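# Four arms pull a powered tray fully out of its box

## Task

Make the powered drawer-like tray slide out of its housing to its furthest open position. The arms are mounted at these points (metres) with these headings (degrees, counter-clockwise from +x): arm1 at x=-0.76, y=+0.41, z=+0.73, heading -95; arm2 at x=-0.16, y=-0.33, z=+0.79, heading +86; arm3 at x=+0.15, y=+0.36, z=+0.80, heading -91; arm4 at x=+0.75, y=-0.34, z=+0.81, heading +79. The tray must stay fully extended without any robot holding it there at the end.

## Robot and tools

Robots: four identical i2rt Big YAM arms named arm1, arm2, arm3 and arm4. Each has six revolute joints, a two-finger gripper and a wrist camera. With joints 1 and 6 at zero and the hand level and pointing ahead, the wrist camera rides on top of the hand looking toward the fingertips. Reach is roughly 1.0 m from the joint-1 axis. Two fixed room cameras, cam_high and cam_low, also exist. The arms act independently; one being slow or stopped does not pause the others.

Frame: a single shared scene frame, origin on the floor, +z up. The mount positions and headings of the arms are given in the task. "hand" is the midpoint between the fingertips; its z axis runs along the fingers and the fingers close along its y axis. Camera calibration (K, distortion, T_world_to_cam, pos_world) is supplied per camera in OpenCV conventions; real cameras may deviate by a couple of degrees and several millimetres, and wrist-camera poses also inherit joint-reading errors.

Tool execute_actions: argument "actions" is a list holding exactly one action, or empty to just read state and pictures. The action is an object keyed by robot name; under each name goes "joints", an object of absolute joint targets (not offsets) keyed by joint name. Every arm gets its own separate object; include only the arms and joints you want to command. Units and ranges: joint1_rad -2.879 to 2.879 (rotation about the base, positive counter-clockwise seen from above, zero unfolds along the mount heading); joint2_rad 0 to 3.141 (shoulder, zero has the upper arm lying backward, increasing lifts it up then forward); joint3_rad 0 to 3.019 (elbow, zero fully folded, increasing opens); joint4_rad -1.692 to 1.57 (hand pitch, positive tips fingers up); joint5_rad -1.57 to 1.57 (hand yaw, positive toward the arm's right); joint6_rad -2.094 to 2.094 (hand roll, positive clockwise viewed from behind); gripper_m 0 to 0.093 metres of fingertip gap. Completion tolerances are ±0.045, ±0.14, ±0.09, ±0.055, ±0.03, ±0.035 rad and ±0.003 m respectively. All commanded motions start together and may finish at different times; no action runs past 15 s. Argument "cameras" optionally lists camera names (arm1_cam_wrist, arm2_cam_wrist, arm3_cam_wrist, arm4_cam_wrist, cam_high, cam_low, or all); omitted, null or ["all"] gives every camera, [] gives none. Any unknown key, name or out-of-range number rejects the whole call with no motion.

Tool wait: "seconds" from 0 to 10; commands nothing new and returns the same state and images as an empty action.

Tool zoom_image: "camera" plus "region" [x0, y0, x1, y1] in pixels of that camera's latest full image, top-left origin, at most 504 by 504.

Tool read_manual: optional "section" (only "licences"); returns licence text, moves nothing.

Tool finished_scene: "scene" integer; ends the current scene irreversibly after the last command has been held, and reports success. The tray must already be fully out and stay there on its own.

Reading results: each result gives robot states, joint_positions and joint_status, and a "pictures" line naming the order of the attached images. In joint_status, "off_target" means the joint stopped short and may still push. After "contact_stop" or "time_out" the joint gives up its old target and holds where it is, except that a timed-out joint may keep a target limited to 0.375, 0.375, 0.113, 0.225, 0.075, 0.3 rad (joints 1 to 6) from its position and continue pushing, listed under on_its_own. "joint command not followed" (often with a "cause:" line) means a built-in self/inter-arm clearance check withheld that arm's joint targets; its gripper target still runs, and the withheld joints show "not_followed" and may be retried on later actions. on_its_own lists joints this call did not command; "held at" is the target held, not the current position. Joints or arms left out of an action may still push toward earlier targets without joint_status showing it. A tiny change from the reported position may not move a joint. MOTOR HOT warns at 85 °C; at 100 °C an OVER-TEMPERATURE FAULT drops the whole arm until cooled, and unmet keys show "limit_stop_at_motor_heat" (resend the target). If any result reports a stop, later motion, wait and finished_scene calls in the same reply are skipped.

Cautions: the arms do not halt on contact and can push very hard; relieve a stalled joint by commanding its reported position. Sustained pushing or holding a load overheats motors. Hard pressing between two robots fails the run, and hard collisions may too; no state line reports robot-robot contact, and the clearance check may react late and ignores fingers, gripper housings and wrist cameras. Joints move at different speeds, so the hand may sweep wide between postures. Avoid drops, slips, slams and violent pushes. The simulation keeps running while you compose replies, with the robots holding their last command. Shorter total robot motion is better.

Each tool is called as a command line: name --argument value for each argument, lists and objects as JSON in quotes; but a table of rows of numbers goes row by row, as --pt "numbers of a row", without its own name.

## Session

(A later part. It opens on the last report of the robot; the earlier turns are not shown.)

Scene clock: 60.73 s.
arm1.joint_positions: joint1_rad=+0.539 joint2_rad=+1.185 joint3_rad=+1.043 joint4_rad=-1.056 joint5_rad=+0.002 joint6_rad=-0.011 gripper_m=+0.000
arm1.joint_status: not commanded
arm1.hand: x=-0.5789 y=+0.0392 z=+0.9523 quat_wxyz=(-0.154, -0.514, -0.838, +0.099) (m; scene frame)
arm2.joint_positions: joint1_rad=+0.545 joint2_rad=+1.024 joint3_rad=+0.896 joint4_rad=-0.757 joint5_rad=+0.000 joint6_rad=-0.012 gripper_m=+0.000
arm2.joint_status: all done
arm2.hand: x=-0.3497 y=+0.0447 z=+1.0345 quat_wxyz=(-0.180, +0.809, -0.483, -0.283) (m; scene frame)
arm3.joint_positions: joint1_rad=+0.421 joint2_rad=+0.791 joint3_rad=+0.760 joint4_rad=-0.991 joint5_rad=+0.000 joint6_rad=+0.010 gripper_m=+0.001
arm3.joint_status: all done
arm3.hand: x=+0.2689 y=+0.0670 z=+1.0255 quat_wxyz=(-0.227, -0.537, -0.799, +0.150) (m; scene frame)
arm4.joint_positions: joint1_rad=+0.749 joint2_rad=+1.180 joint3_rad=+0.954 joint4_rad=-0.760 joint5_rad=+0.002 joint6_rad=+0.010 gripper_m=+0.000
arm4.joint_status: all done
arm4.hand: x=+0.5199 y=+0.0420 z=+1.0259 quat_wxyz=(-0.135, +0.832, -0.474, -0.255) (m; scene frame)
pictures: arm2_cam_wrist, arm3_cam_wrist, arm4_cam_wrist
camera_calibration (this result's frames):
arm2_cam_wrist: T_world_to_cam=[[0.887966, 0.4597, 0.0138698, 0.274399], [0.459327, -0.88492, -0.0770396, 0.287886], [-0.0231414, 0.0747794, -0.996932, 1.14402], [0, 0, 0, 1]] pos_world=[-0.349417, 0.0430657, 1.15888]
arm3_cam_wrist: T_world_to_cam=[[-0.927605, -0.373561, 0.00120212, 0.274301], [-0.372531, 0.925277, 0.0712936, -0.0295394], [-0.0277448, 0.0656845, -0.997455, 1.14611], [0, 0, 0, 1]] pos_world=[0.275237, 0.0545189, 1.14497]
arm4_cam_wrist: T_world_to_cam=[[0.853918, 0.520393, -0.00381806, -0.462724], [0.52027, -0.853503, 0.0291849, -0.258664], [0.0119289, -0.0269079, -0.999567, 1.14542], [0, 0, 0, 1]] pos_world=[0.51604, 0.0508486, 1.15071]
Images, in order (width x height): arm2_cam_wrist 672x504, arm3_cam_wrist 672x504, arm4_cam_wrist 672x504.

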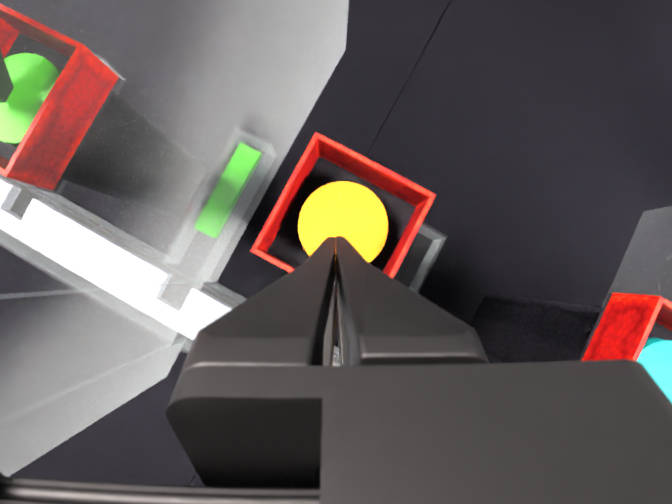

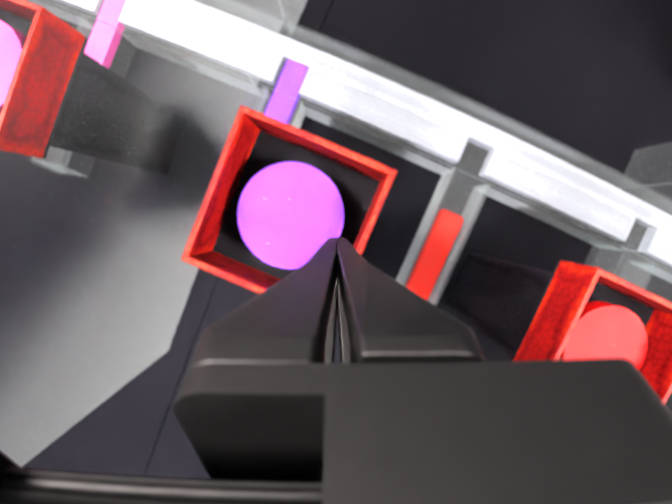

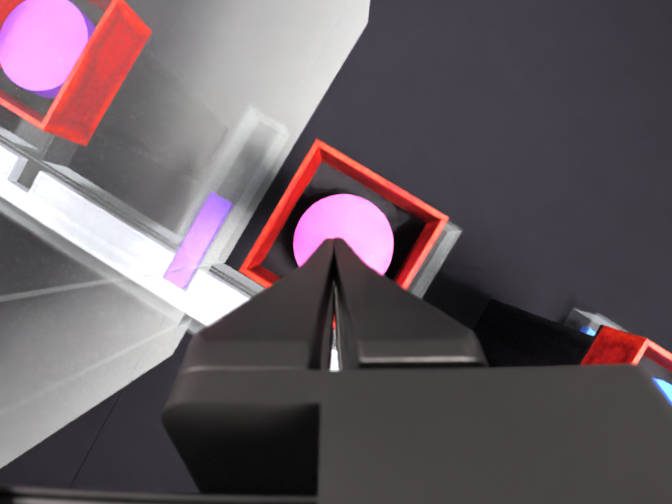

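execute_actions --actions '[{"arm2":{"joints":{"joint2_rad":1.27,"joint3_rad":0.885,"joint4_rad":-0.72}},"arm3":{"joints":{"joint1_rad":0.5,"joint2_rad":0.9,"joint3_rad":0.74,"joint4_rad":-0.85}},"arm4":{"joints":{"joint2_rad":1.46,"joint3_rad":0.95,"joint4_rad":-0.72}}}]' --cameras '[]'

execute_actions --actions '[{"arm3":{"joints":{"joint2_rad":1.09,"joint3_rad":0.72}}}]' --cameras '["arm2_cam_wrist","arm3_cam_wrist","arm4_cam_wrist"]'

wait --seconds 10

Scene clock: 62.23 s.
arm1.joint_positions: joint1_rad=+0.539 joint2_rad=+1.185 joint3_rad=+1.043 joint4_rad=-1.056 joint5_rad=+0.002 joint6_rad=-0.011 gripper_m=+0.000
arm1.joint_status: not commanded
arm1.hand: x=-0.5789 y=+0.0392 z=+0.9523 quat_wxyz=(-0.154, -0.514, -0.838, +0.099) (m; scene frame)
arm2.joint_positions: joint1_rad=+0.545 joint2_rad=+1.272 joint3_rad=+0.889 joint4_rad=-0.729 joint5_rad=+0.000 joint6_rad=-0.012 gripper_m=+0.000
arm2.joint_status: all done
arm2.hand: x=-0.3582 y=+0.0635 z=+0.9333 quat_wxyz=(-0.123, +0.836, -0.500, -0.190) (m; scene frame)
arm3.joint_positions: joint1_rad=+0.492 joint2_rad=+0.907 joint3_rad=+0.729 joint4_rad=-0.869 joint5_rad=+0.000 joint6_rad=+0.010 gripper_m=+0.001
arm3.joint_status: all done
arm3.hand: x=+0.3015 y=+0.0518 z=+0.9900 quat_wxyz=(-0.222, -0.510, -0.820, +0.136) (m; scene frame)
arm4.joint_positions: joint1_rad=+0.749 joint2_rad=+1.417 joint3_rad=+0.969 joint4_rad=-0.724 joint5_rad=+0.002 joint6_rad=+0.010 gripper_m=+0.000
arm4.joint_status: all done
arm4.hand: x=+0.5072 y=+0.0603 z=+0.9327 quat_wxyz=(-0.091, +0.852, -0.485, -0.176) (m; scene frame)
pictures: none
No camera images: the call's "cameras" was empty. Leave "cameras" out to get every camera's image.

Scene clock: 63.10 s.
arm1.joint_positions: joint1_rad=+0.539 joint2_rad=+1.185 joint3_rad=+1.043 joint4_rad=-1.056 joint5_rad=+0.002 joint6_rad=-0.011 gripper_m=+0.000
arm1.joint_status: not commanded
arm1.hand: x=-0.5789 y=+0.0392 z=+0.9523 quat_wxyz=(-0.154, -0.514, -0.838, +0.099) (m; scene frame)
arm2.joint_positions: joint1_rad=+0.545 joint2_rad=+1.272 joint3_rad=+0.889 joint4_rad=-0.729 joint5_rad=+0.000 joint6_rad=-0.012 gripper_m=+0.000
arm2.joint_status: not commanded
arm2.hand: x=-0.3582 y=+0.0635 z=+0.9333 quat_wxyz=(-0.123, +0.836, -0.500, -0.190) (m; scene frame)
arm3.joint_positions: joint1_rad=+0.492 joint2_rad=+1.042 joint3_rad=+0.734 joint4_rad=-0.855 joint5_rad=+0.000 joint6_rad=+0.010 gripper_m=+0.001
arm3.joint_status: all done
arm3.hand: x=+0.3059 y=+0.0429 z=+0.9501 quat_wxyz=(-0.174, -0.517, -0.831, +0.106) (m; scene frame)
arm4.joint_positions: joint1_rad=+0.749 joint2_rad=+1.417 joint3_rad=+0.969 joint4_rad=-0.724 joint5_rad=+0.002 joint6_rad=+0.010 gripper_m=+0.000
arm4.joint_status: not commanded
arm4.hand: x=+0.5072 y=+0.0603 z=+0.9327 quat_wxyz=(-0.091, +0.852, -0.485, -0.176) (m; scene frame)
pictures: arm2_cam_wrist, arm3_cam_wrist, arm4_cam_wrist
camera_calibration (this result's frames):
arm2_cam_wrist: T_world_to_cam=[[0.887599, 0.46041, 0.013849, 0.274604], [0.453426, -0.878638, 0.149667, 0.0864968], [0.0810762, -0.126564, -0.98864, 1.08391], [0, 0, 0, 1]] pos_world=[-0.370837, 0.0867539, 1.05485]
arm3_cam_wrist: T_world_to_cam=[[-0.898705, -0.438541, 0.00343764, 0.291558], [-0.428131, 0.879017, 0.209841, -0.100666], [-0.0950454, 0.187113, -0.97773, 1.07023], [0, 0, 0, 1]] pos_world=[0.320647, 0.0160937, 1.06651]
arm4_cam_wrist: T_world_to_cam=[[0.852894, 0.522071, -0.00365368, -0.461445], [0.510642, -0.832725, 0.214043, -0.402459], [0.108703, -0.184421, -0.976818, 0.992058], [0, 0, 0, 1]] pos_world=[0.491236, 0.088726, 1.05352]
Images, in order (width x height): arm2_cam_wrist 672x504, arm3_cam_wrist 672x504, arm4_cam_wrist 672x504.

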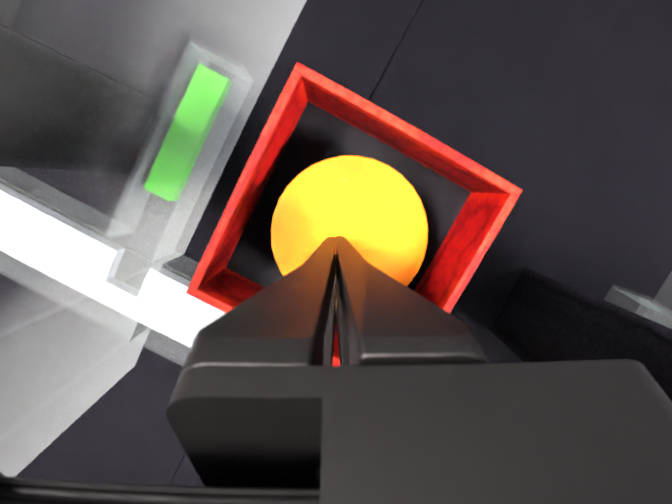

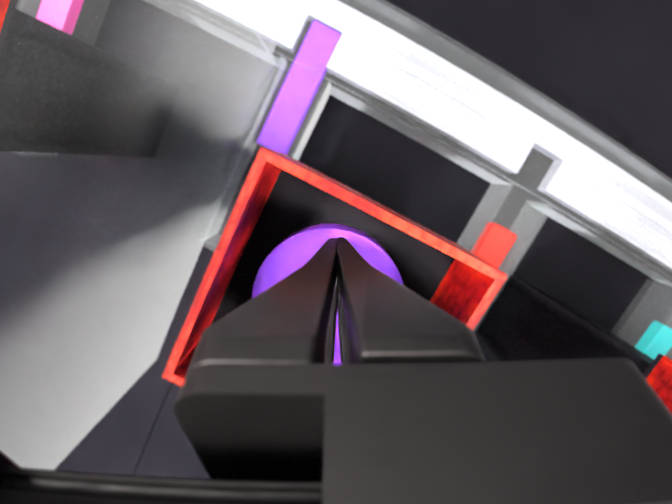

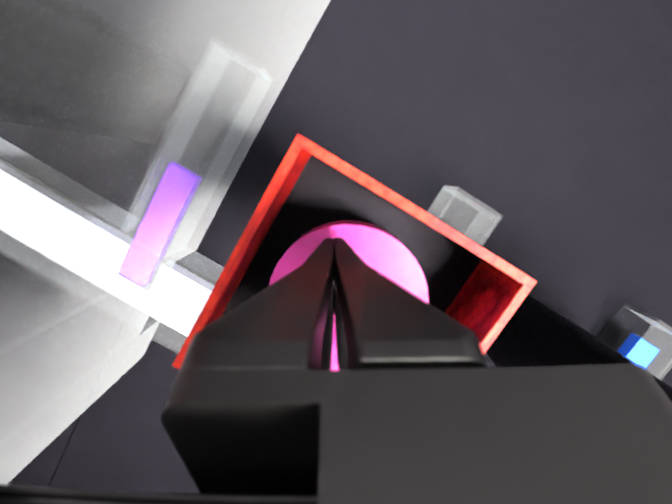

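Scene clock: 73.10 s.
arm1.joint_positions: joint1_rad=+0.539 joint2_rad=+1.185 joint3_rad=+1.043 joint4_rad=-1.056 joint5_rad=+0.002 joint6_rad=-0.011 gripper_m=+0.000
arm1.joint_status: not commanded
arm1.hand: x=-0.5789 y=+0.0392 z=+0.9523 quat_wxyz=(-0.154, -0.514, -0.838, +0.099) (m; scene frame)
arm2.joint_positions: joint1_rad=+0.545 joint2_rad=+1.272 joint3_rad=+0.889 joint4_rad=-0.729 joint5_rad=+0.000 joint6_rad=-0.012 gripper_m=+0.000
arm2.joint_status: not commanded
arm2.hand: x=-0.3582 y=+0.0635 z=+0.9333 quat_wxyz=(-0.123, +0.836, -0.500, -0.190) (m; scene frame)
arm3.joint_positions: joint1_rad=+0.492 joint2_rad=+1.042 joint3_rad=+0.734 joint4_rad=-0.855 joint5_rad=+0.000 joint6_rad=+0.010 gripper_m=+0.001
arm3.joint_status: all done
arm3.hand: x=+0.3059 y=+0.0429 z=+0.9501 quat_wxyz=(-0.174, -0.517, -0.831, +0.106) (m; scene frame)
arm4.joint_positions: joint1_rad=+0.749 joint2_rad=+1.417 joint3_rad=+0.969 joint4_rad=-0.724 joint5_rad=+0.002 joint6_rad=+0.010 gripper_m=+0.000
arm4.joint_status: not commanded
arm4.hand: x=+0.5072 y=+0.0603 z=+0.9327 quat_wxyz=(-0.091, +0.852, -0.485, -0.176) (m; scene frame)
wait: 10.00 s; at rest by 0.27 s
pictures: arm1_cam_wrist, arm2_cam_wrist, arm3_cam_wrist, arm4_cam_wrist, cam_high, cam_low
camera_calibration (this result's frames):
arm1_cam_wrist: T_world_to_cam=[[-0.894346, -0.447118, -0.0152041, -0.486203], [-0.434334, 0.859626, 0.269068, -0.534998], [-0.107235, 0.247244, -0.963001, 0.964271], [0, 0, 0, 1]] pos_world=[-0.563797, 0.00409873, 1.06515]
arm2_cam_wrist: T_world_to_cam=[[0.887599, 0.46041, 0.013849, 0.274604], [0.453426, -0.878638, 0.149667, 0.0864968], [0.0810762, -0.126564, -0.98864, 1.08391], [0, 0, 0, 1]] pos_world=[-0.370837, 0.0867539, 1.05485]
arm3_cam_wrist: T_world_to_cam=[[-0.898705, -0.438541, 0.00343764, 0.291558], [-0.428131, 0.879017, 0.209841, -0.100666], [-0.0950454, 0.187113, -0.97773, 1.07023], [0, 0, 0, 1]] pos_world=[0.320647, 0.0160937, 1.06651]
arm4_cam_wrist: T_world_to_cam=[[0.852894, 0.522071, -0.00365368, -0.461445], [0.510642, -0.832725, 0.214043, -0.402459], [0.108703, -0.184421, -0.976818, 0.992058], [0, 0, 0, 1]] pos_world=[0.491236, 0.088726, 1.05352]
Images, in order (width x height): arm1_cam_wrist 672x504, arm2_cam_wrist 672x504, arm3_cam_wrist 672x504, arm4_cam_wrist 672x504, cam_high 672x504, cam_low 672x504.

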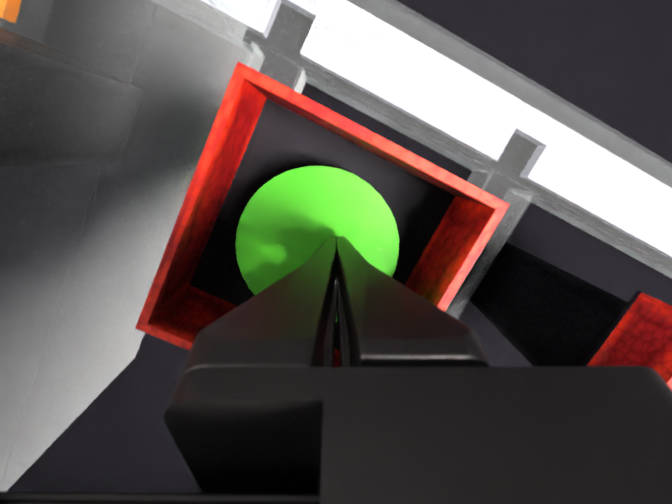

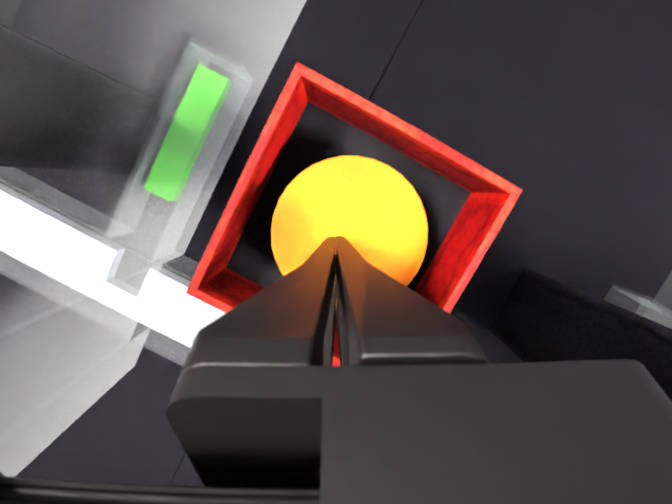

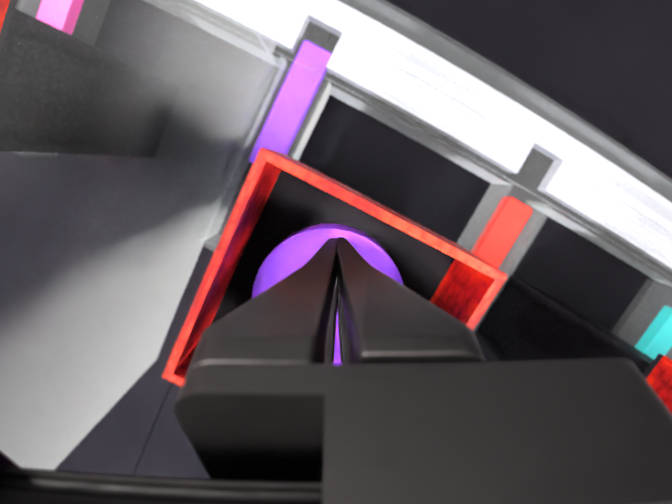

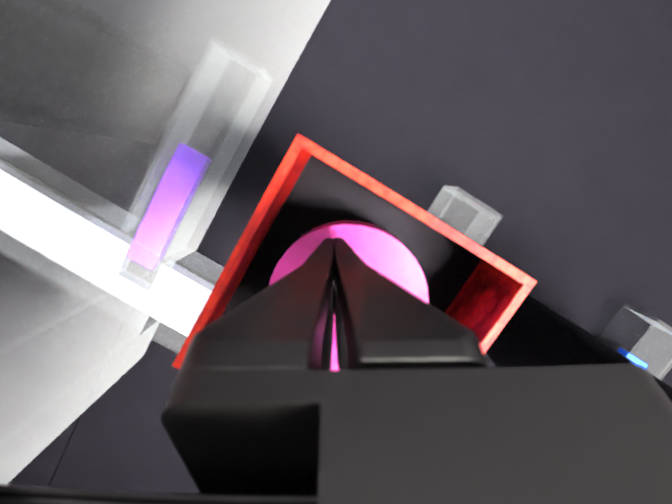

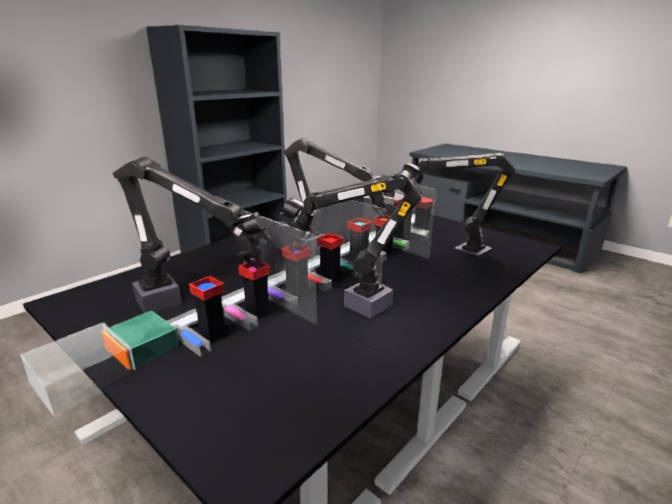

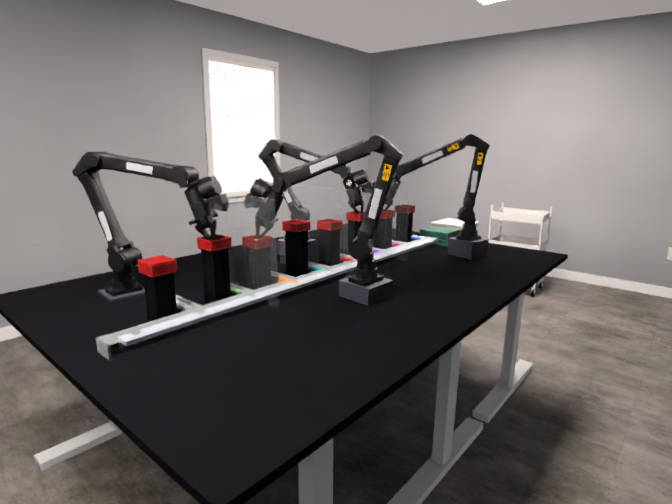

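wait --seconds 7

Scene clock: 80.13 s.
arm1.joint_positions: joint1_rad=+0.539 joint2_rad=+1.185 joint3_rad=+1.043 joint4_rad=-1.056 joint5_rad=+0.002 joint6_rad=-0.011 gripper_m=+0.000
arm1.joint_status: not commanded
arm1.hand: x=-0.5789 y=+0.0392 z=+0.9523 quat_wxyz=(-0.154, -0.514, -0.838, +0.099) (m; scene frame)
arm2.joint_positions: joint1_rad=+0.545 joint2_rad=+1.272 joint3_rad=+0.889 joint4_rad=-0.729 joint5_rad=+0.000 joint6_rad=-0.012 gripper_m=+0.000
arm2.joint_status: not commanded
arm2.hand: x=-0.3582 y=+0.0635 z=+0.9333 quat_wxyz=(-0.123, +0.836, -0.500, -0.190) (m; scene frame)
arm3.joint_positions: joint1_rad=+0.492 joint2_rad=+1.042 joint3_rad=+0.734 joint4_rad=-0.855 joint5_rad=+0.000 joint6_rad=+0.010 gripper_m=+0.001
arm3.joint_status: all done
arm3.hand: x=+0.3059 y=+0.0429 z=+0.9501 quat_wxyz=(-0.174, -0.517, -0.831, +0.106) (m; scene frame)
arm4.joint_positions: joint1_rad=+0.749 joint2_rad=+1.417 joint3_rad=+0.969 joint4_rad=-0.724 joint5_rad=+0.002 joint6_rad=+0.010 gripper_m=+0.000
arm4.joint_status: not commanded
arm4.hand: x=+0.5072 y=+0.0603 z=+0.9327 quat_wxyz=(-0.091, +0.852, -0.485, -0.176) (m; scene frame)
wait: 7.00 s; at rest by 0.23 s
pictures: arm1_cam_wrist, arm2_cam_wrist, arm3_cam_wrist, arm4_cam_wrist, cam_high, cam_low
camera_calibration (this result's frames):
arm1_cam_wrist: T_world_to_cam=[[-0.894346, -0.447118, -0.0152041, -0.486203], [-0.434334, 0.859626, 0.269068, -0.534998], [-0.107235, 0.247244, -0.963001, 0.964271], [0, 0, 0, 1]] pos_world=[-0.563797, 0.00409873, 1.06515]
arm2_cam_wrist: T_world_to_cam=[[0.887599, 0.46041, 0.013849, 0.274604], [0.453426, -0.878638, 0.149667, 0.0864968], [0.0810762, -0.126564, -0.98864, 1.08391], [0, 0, 0, 1]] pos_world=[-0.370837, 0.0867539, 1.05485]
arm3_cam_wrist: T_world_to_cam=[[-0.898705, -0.438541, 0.00343764, 0.291558], [-0.428131, 0.879017, 0.209841, -0.100666], [-0.0950454, 0.187113, -0.97773, 1.07023], [0, 0, 0, 1]] pos_world=[0.320647, 0.0160937, 1.06651]
arm4_cam_wrist: T_world_to_cam=[[0.852894, 0.522071, -0.00365368, -0.461445], [0.510642, -0.832725, 0.214043, -0.402459], [0.108703, -0.184421, -0.976818, 0.992058], [0, 0, 0, 1]] pos_world=[0.491236, 0.088726, 1.05352]
Images, in order (width x height): arm1_cam_wrist 672x504, arm2_cam_wrist 672x504, arm3_cam_wrist 672x504, arm4_cam_wrist 672x504, cam_high 672x504, cam_low 672x504.

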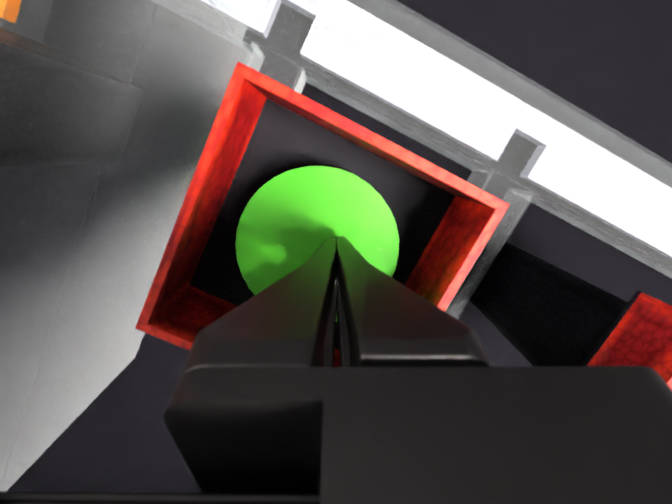

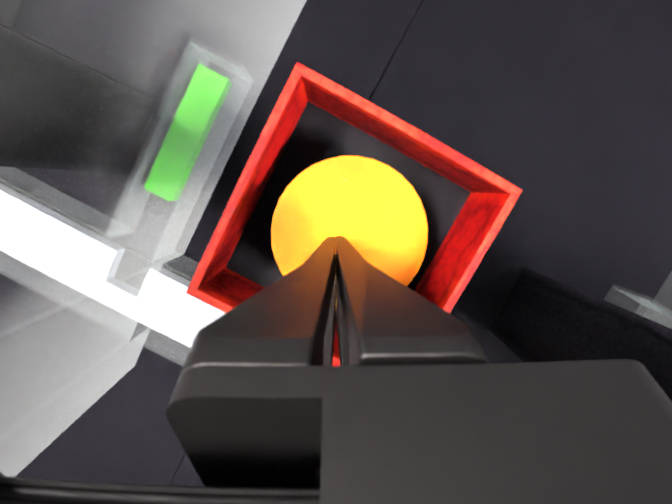

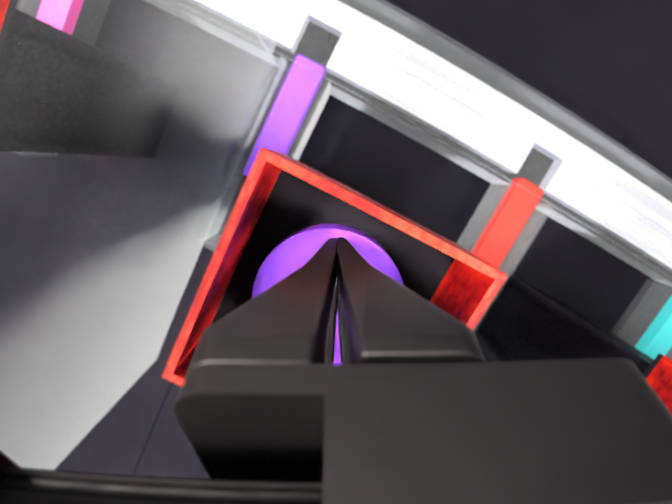

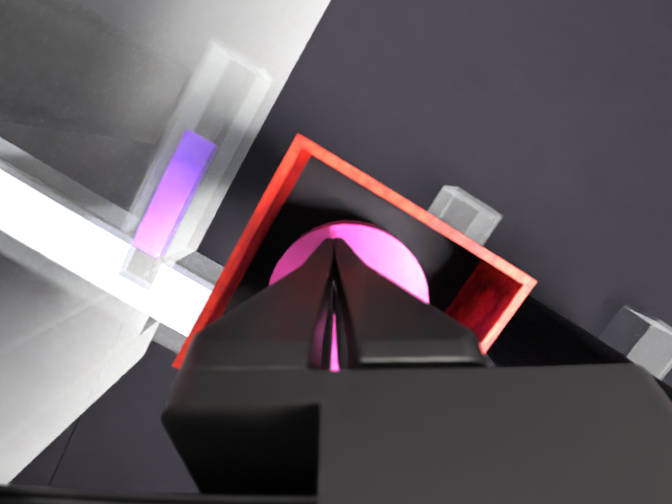

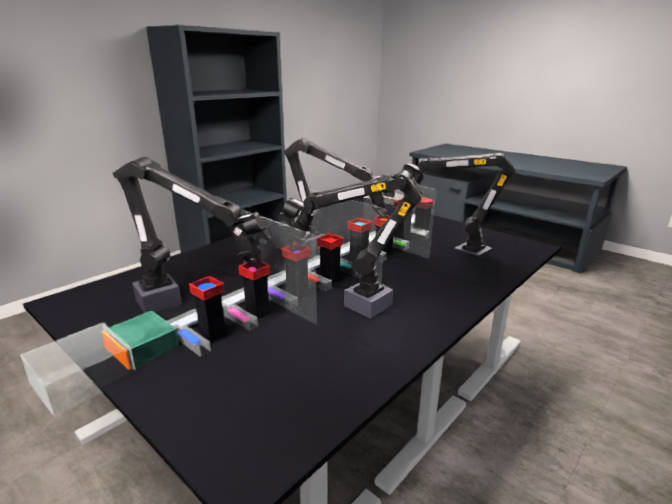

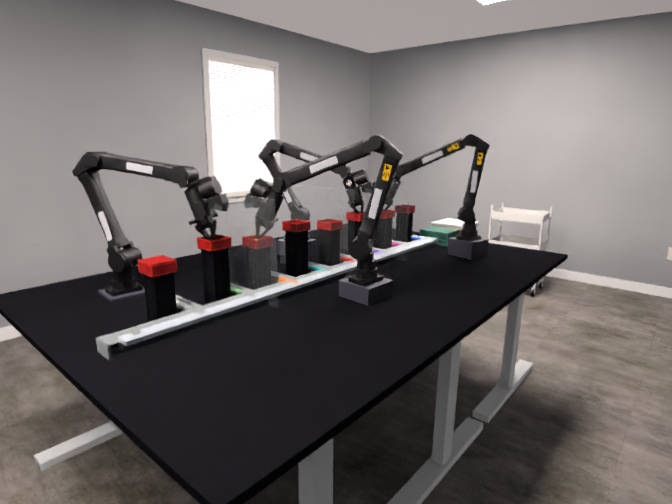

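wait --seconds 10

zoom_image --camera "cam_low" --region '[200,220,440,320]'

zoom_image --camera "cam_high" --region '[100,200,460,380]'

Scene clock: 90.30 s.
arm1.joint_positions: joint1_rad=+0.539 joint2_rad=+1.185 joint3_rad=+1.043 joint4_rad=-1.056 joint5_rad=+0.002 joint6_rad=-0.011 gripper_m=+0.000
arm1.joint_status: not commanded
arm1.hand: x=-0.5789 y=+0.0392 z=+0.9523 quat_wxyz=(-0.154, -0.514, -0.838, +0.099) (m; scene frame)
arm2.joint_positions: joint1_rad=+0.545 joint2_rad=+1.272 joint3_rad=+0.889 joint4_rad=-0.729 joint5_rad=+0.000 joint6_rad=-0.012 gripper_m=+0.000
arm2.joint_status: not commanded
arm2.hand: x=-0.3582 y=+0.0635 z=+0.9333 quat_wxyz=(-0.123, +0.836, -0.500, -0.190) (m; scene frame)
arm3.joint_positions: joint1_rad=+0.492 joint2_rad=+1.042 joint3_rad=+0.734 joint4_rad=-0.855 joint5_rad=+0.000 joint6_rad=+0.010 gripper_m=+0.001
arm3.joint_status: all done
arm3.hand: x=+0.3059 y=+0.0429 z=+0.9501 quat_wxyz=(-0.174, -0.517, -0.831, +0.106) (m; scene frame)
arm4.joint_positions: joint1_rad=+0.749 joint2_rad=+1.417 joint3_rad=+0.969 joint4_rad=-0.724 joint5_rad=+0.002 joint6_rad=+0.010 gripper_m=+0.000
arm4.joint_status: not commanded
arm4.hand: x=+0.5072 y=+0.0603 z=+0.9327 quat_wxyz=(-0.091, +0.852, -0.485, -0.176) (m; scene frame)
wait: 10.00 s; at rest by 0.10 s
pictures: arm1_cam_wrist, arm2_cam_wrist, arm3_cam_wrist, arm4_cam_wrist, cam_high, cam_low
camera_calibration (this result's frames):
arm1_cam_wrist: T_world_to_cam=[[-0.894346, -0.447118, -0.0152041, -0.486203], [-0.434334, 0.859626, 0.269068, -0.534998], [-0.107235, 0.247244, -0.963001, 0.964271], [0, 0, 0, 1]] pos_world=[-0.563797, 0.00409873, 1.06515]
arm2_cam_wrist: T_world_to_cam=[[0.887599, 0.46041, 0.013849, 0.274604], [0.453426, -0.878638, 0.149667, 0.0864968], [0.0810762, -0.126564, -0.98864, 1.08391], [0, 0, 0, 1]] pos_world=[-0.370837, 0.0867539, 1.05485]
arm3_cam_wrist: T_world_to_cam=[[-0.898705, -0.438541, 0.00343764, 0.291558], [-0.428131, 0.879017, 0.209841, -0.100666], [-0.0950454, 0.187113, -0.97773, 1.07023], [0, 0, 0, 1]] pos_world=[0.320647, 0.0160937, 1.06651]
arm4_cam_wrist: T_world_to_cam=[[0.852894, 0.522071, -0.00365368, -0.461445], [0.510642, -0.832725, 0.214043, -0.402459], [0.108703, -0.184421, -0.976818, 0.992058], [0, 0, 0, 1]] pos_world=[0.491236, 0.088726, 1.05352]
Images, in order (width x height): arm1_cam_wrist 672x504, arm2_cam_wrist 672x504, arm3_cam_wrist 672x504, arm4_cam_wrist 672x504, cam_high 672x504, cam_low 672x504.

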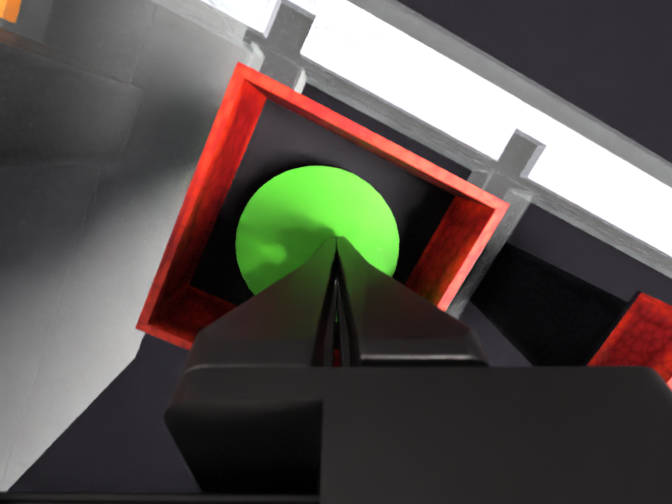

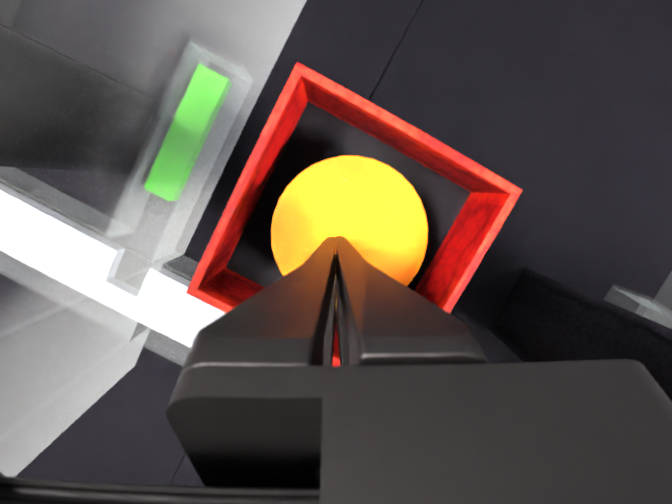

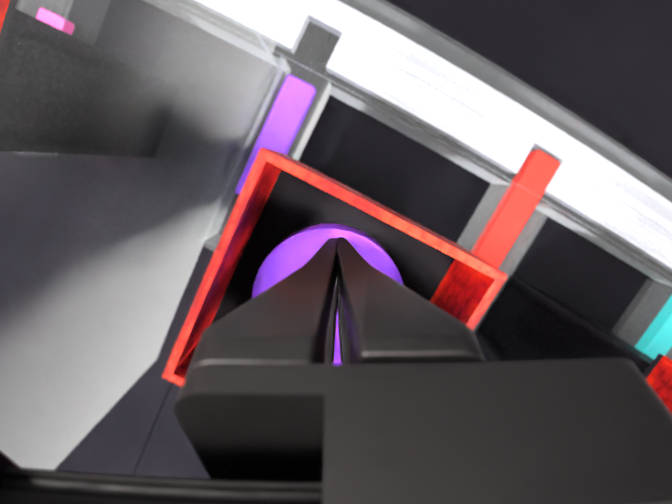

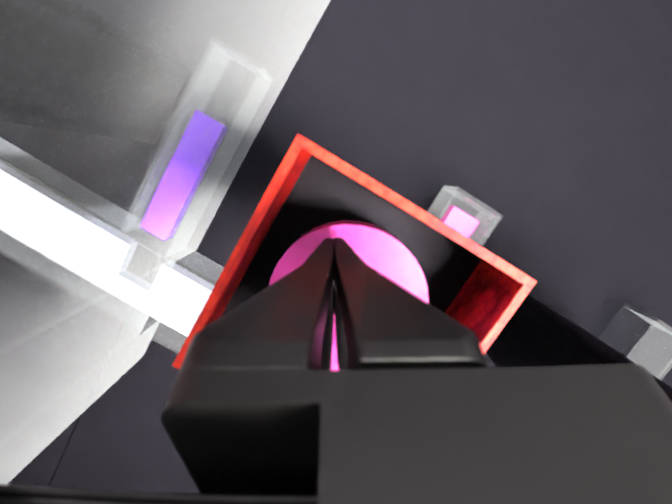

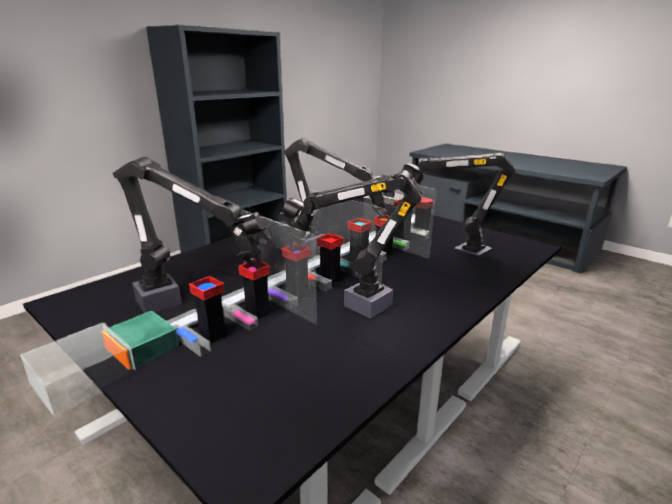

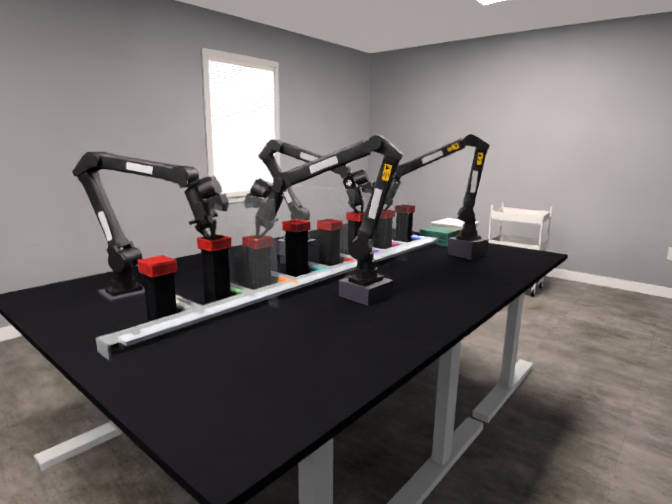

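Region (200, 220, 440, 320) of cam_low's 672x504 image, scaled by 2.100, with more detail than that image has; it fills the top 210 rows of this view, and the rest is white.

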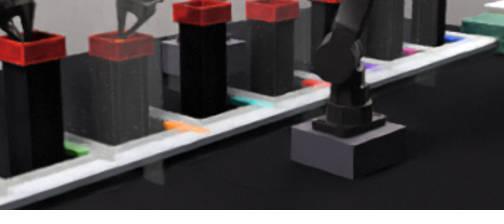

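Region (100, 200, 460, 380) of cam_high's 672x504 image, scaled by 1.400, with more detail than that image has.

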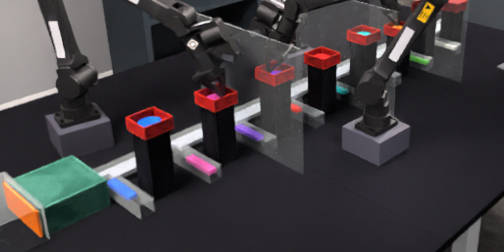

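wait --seconds 10

wait --seconds 10

zoom_image --camera "cam_low" --region '[200,220,440,320]'

Scene clock: 100.40 s.
arm1.joint_positions: joint1_rad=+0.539 joint2_rad=+1.185 joint3_rad=+1.043 joint4_rad=-1.056 joint5_rad=+0.002 joint6_rad=-0.011 gripper_m=+0.000
arm1.joint_status: not commanded
arm1.hand: x=-0.5789 y=+0.0392 z=+0.9523 quat_wxyz=(-0.154, -0.514, -0.838, +0.099) (m; scene frame)
arm2.joint_positions: joint1_rad=+0.545 joint2_rad=+1.272 joint3_rad=+0.889 joint4_rad=-0.729 joint5_rad=+0.000 joint6_rad=-0.012 gripper_m=+0.000
arm2.joint_status: not commanded
arm2.hand: x=-0.3582 y=+0.0635 z=+0.9333 quat_wxyz=(-0.123, +0.836, -0.500, -0.190) (m; scene frame)
arm3.joint_positions: joint1_rad=+0.492 joint2_rad=+1.042 joint3_rad=+0.734 joint4_rad=-0.855 joint5_rad=+0.000 joint6_rad=+0.010 gripper_m=+0.001
arm3.joint_status: all done
arm3.hand: x=+0.3059 y=+0.0429 z=+0.9501 quat_wxyz=(-0.174, -0.517, -0.831, +0.106) (m; scene frame)
arm4.joint_positions: joint1_rad=+0.749 joint2_rad=+1.417 joint3_rad=+0.969 joint4_rad=-0.724 joint5_rad=+0.002 joint6_rad=+0.010 gripper_m=+0.000
arm4.joint_status: not commanded
arm4.hand: x=+0.5072 y=+0.0603 z=+0.9327 quat_wxyz=(-0.091, +0.852, -0.485, -0.176) (m; scene frame)
wait: 10.00 s; at rest by 0.17 s
pictures: arm1_cam_wrist, arm2_cam_wrist, arm3_cam_wrist, arm4_cam_wrist, cam_high, cam_low
camera_calibration (this result's frames):
arm1_cam_wrist: T_world_to_cam=[[-0.894346, -0.447118, -0.0152041, -0.486203], [-0.434334, 0.859626, 0.269068, -0.534998], [-0.107235, 0.247244, -0.963001, 0.964271], [0, 0, 0, 1]] pos_world=[-0.563797, 0.00409873, 1.06515]
arm2_cam_wrist: T_world_to_cam=[[0.887599, 0.46041, 0.013849, 0.274604], [0.453426, -0.878638, 0.149667, 0.0864968], [0.0810762, -0.126564, -0.98864, 1.08391], [0, 0, 0, 1]] pos_world=[-0.370837, 0.0867539, 1.05485]
arm3_cam_wrist: T_world_to_cam=[[-0.898705, -0.438541, 0.00343764, 0.291558], [-0.428131, 0.879017, 0.209841, -0.100666], [-0.0950454, 0.187113, -0.97773, 1.07023], [0, 0, 0, 1]] pos_world=[0.320647, 0.0160937, 1.06651]
arm4_cam_wrist: T_world_to_cam=[[0.852894, 0.522071, -0.00365368, -0.461445], [0.510642, -0.832725, 0.214043, -0.402459], [0.108703, -0.184421, -0.976818, 0.992058], [0, 0, 0, 1]] pos_world=[0.491236, 0.088726, 1.05352]
Images, in order (width x height): arm1_cam_wrist 672x504, arm2_cam_wrist 672x504, arm3_cam_wrist 672x504, arm4_cam_wrist 672x504, cam_high 672x504, cam_low 672x504.

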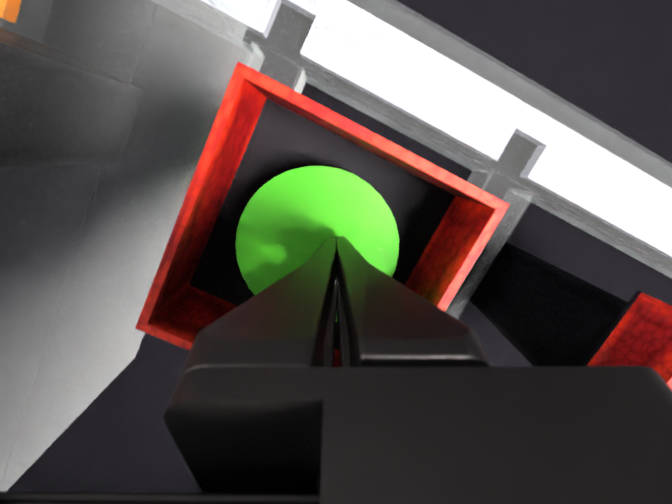

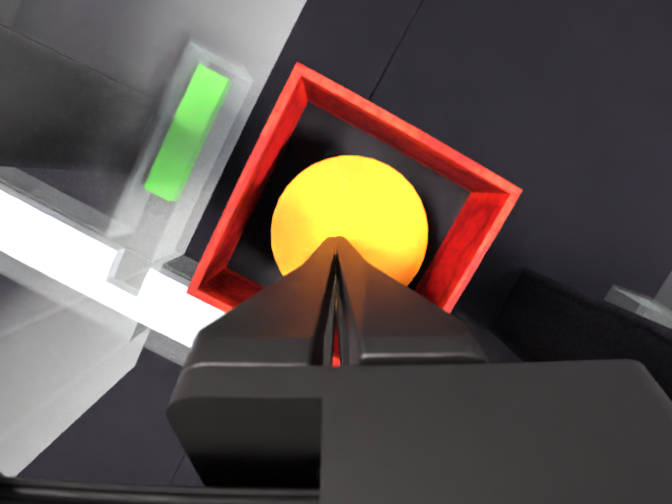

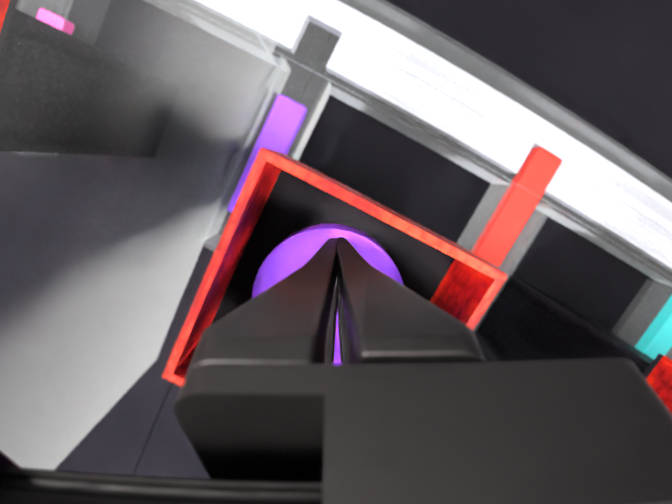

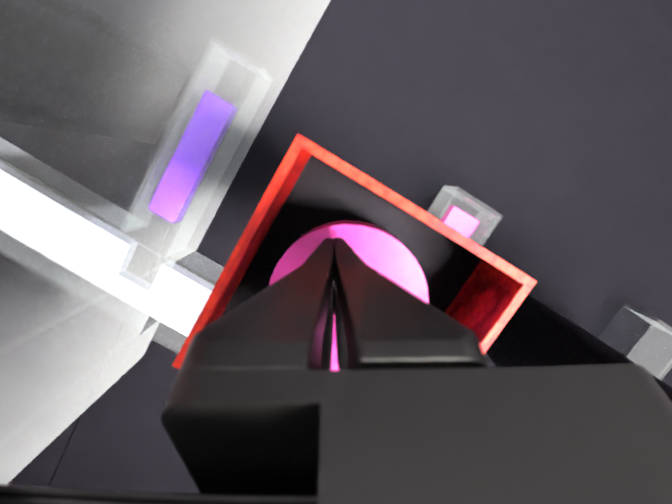

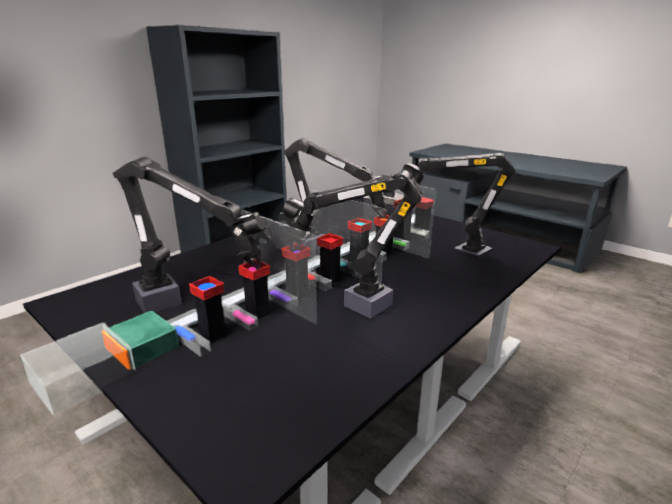

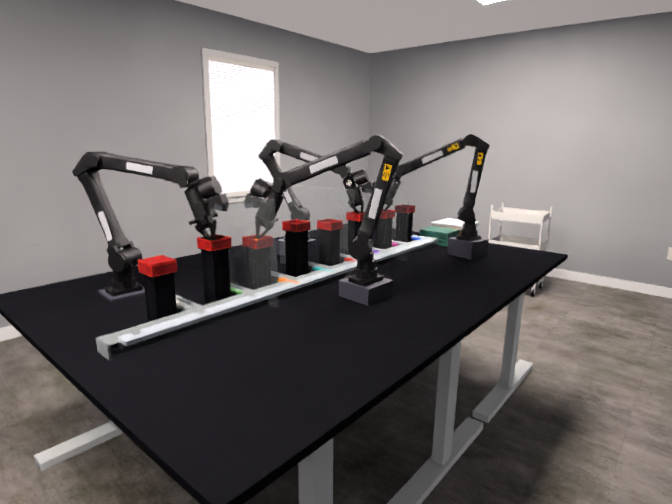

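Scene clock: 110.40 s.
arm1.joint_positions: joint1_rad=+0.539 joint2_rad=+1.185 joint3_rad=+1.043 joint4_rad=-1.056 joint5_rad=+0.002 joint6_rad=-0.011 gripper_m=+0.000
arm1.joint_status: not commanded
arm1.hand: x=-0.5789 y=+0.0392 z=+0.9523 quat_wxyz=(-0.154, -0.514, -0.838, +0.099) (m; scene frame)
arm2.joint_positions: joint1_rad=+0.545 joint2_rad=+1.272 joint3_rad=+0.889 joint4_rad=-0.729 joint5_rad=+0.000 joint6_rad=-0.012 gripper_m=+0.000
arm2.joint_status: not commanded
arm2.hand: x=-0.3582 y=+0.0635 z=+0.9333 quat_wxyz=(-0.123, +0.836, -0.500, -0.190) (m; scene frame)
arm3.joint_positions: joint1_rad=+0.492 joint2_rad=+1.042 joint3_rad=+0.734 joint4_rad=-0.855 joint5_rad=+0.000 joint6_rad=+0.010 gripper_m=+0.001
arm3.joint_status: all done
arm3.hand: x=+0.3059 y=+0.0429 z=+0.9501 quat_wxyz=(-0.174, -0.517, -0.831, +0.106) (m; scene frame)
arm4.joint_positions: joint1_rad=+0.749 joint2_rad=+1.417 joint3_rad=+0.969 joint4_rad=-0.724 joint5_rad=+0.002 joint6_rad=+0.010 gripper_m=+0.000
arm4.joint_status: not commanded
arm4.hand: x=+0.5072 y=+0.0603 z=+0.9327 quat_wxyz=(-0.091, +0.852, -0.485, -0.176) (m; scene frame)
wait: 10.00 s; at rest by 0.27 s
pictures: arm1_cam_wrist, arm2_cam_wrist, arm3_cam_wrist, arm4_cam_wrist, cam_high, cam_low
camera_calibration (this result's frames):
arm1_cam_wrist: T_world_to_cam=[[-0.894346, -0.447118, -0.0152041, -0.486203], [-0.434334, 0.859626, 0.269068, -0.534998], [-0.107235, 0.247244, -0.963001, 0.964271], [0, 0, 0, 1]] pos_world=[-0.563797, 0.00409873, 1.06515]
arm2_cam_wrist: T_world_to_cam=[[0.887599, 0.46041, 0.013849, 0.274604], [0.453426, -0.878638, 0.149667, 0.0864968], [0.0810762, -0.126564, -0.98864, 1.08391], [0, 0, 0, 1]] pos_world=[-0.370837, 0.0867539, 1.05485]
arm3_cam_wrist: T_world_to_cam=[[-0.898705, -0.438541, 0.00343764, 0.291558], [-0.428131, 0.879017, 0.209841, -0.100666], [-0.0950454, 0.187113, -0.97773, 1.07023], [0, 0, 0, 1]] pos_world=[0.320647, 0.0160937, 1.06651]
arm4_cam_wrist: T_world_to_cam=[[0.852894, 0.522071, -0.00365368, -0.461445], [0.510642, -0.832725, 0.214043, -0.402459], [0.108703, -0.184421, -0.976818, 0.992058], [0, 0, 0, 1]] pos_world=[0.491236, 0.088726, 1.05352]
Images, in order (width x height): arm1_cam_wrist 672x504, arm2_cam_wrist 672x504, arm3_cam_wrist 672x504, arm4_cam_wrist 672x504, cam_high 672x504, cam_low 672x504.

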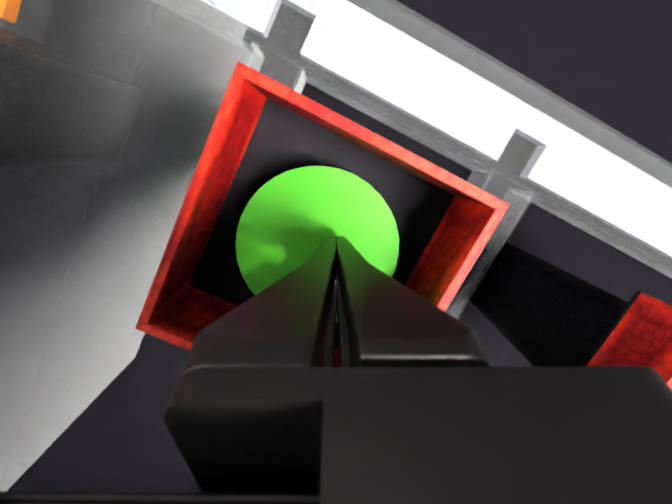

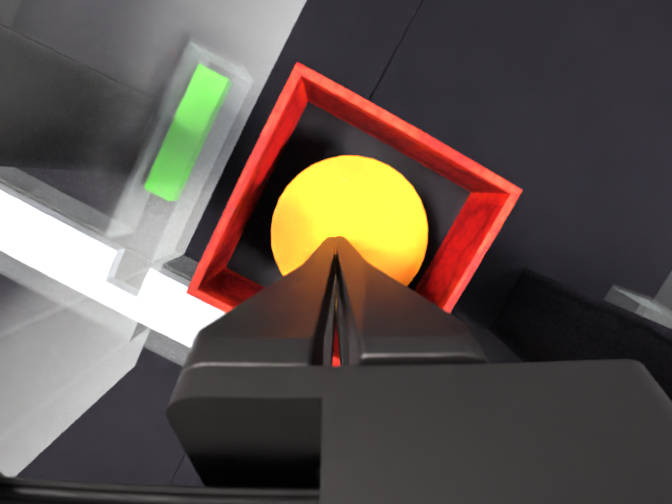

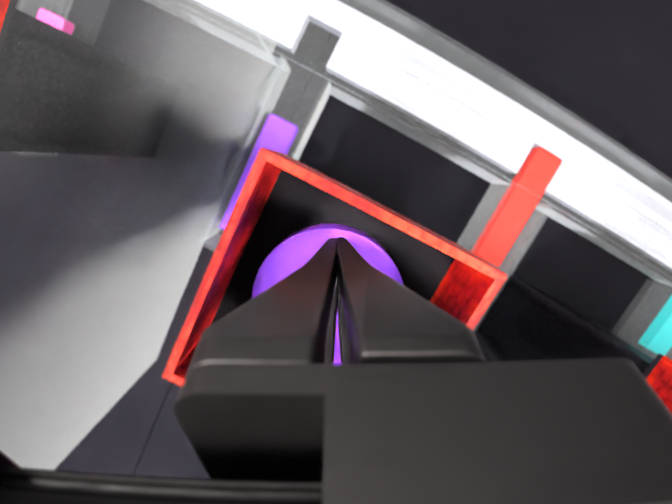

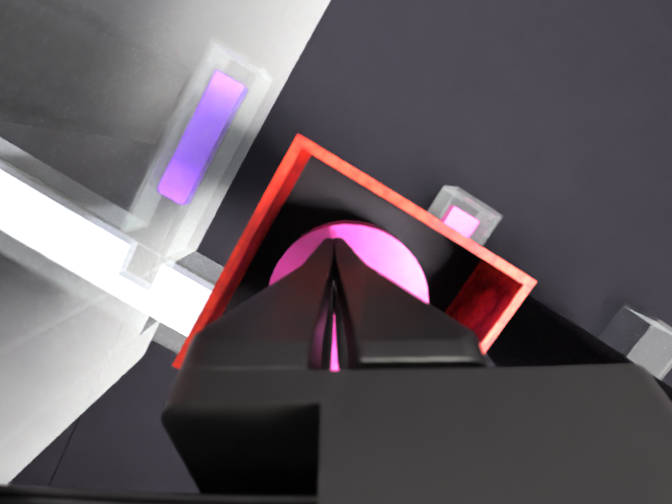

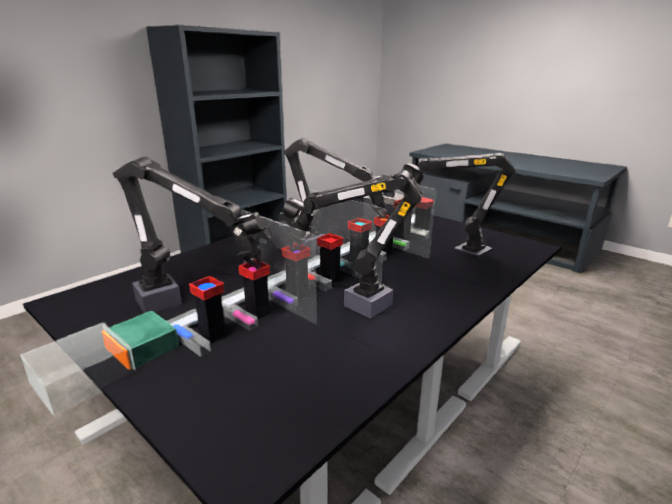

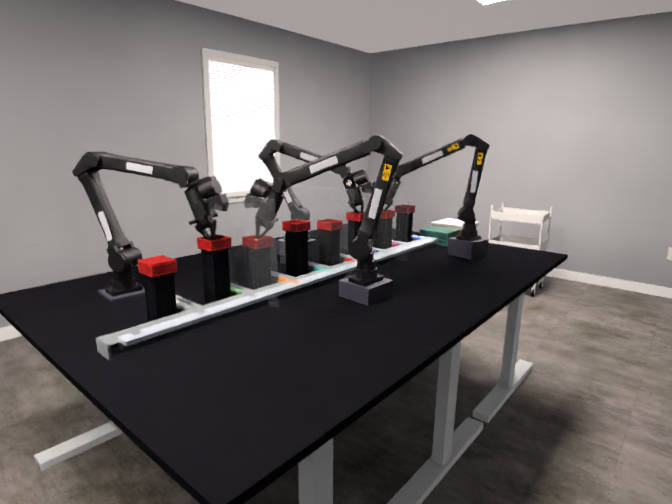

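Region (200, 220, 440, 320) of cam_low's 672x504 image, scaled by 2.100, with more detail than that image has; it fills the top 210 rows of this view, and the rest is white.

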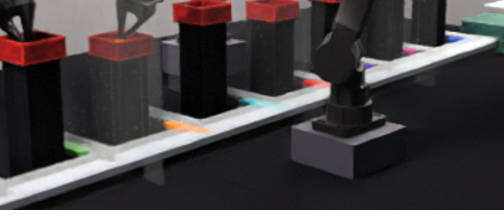

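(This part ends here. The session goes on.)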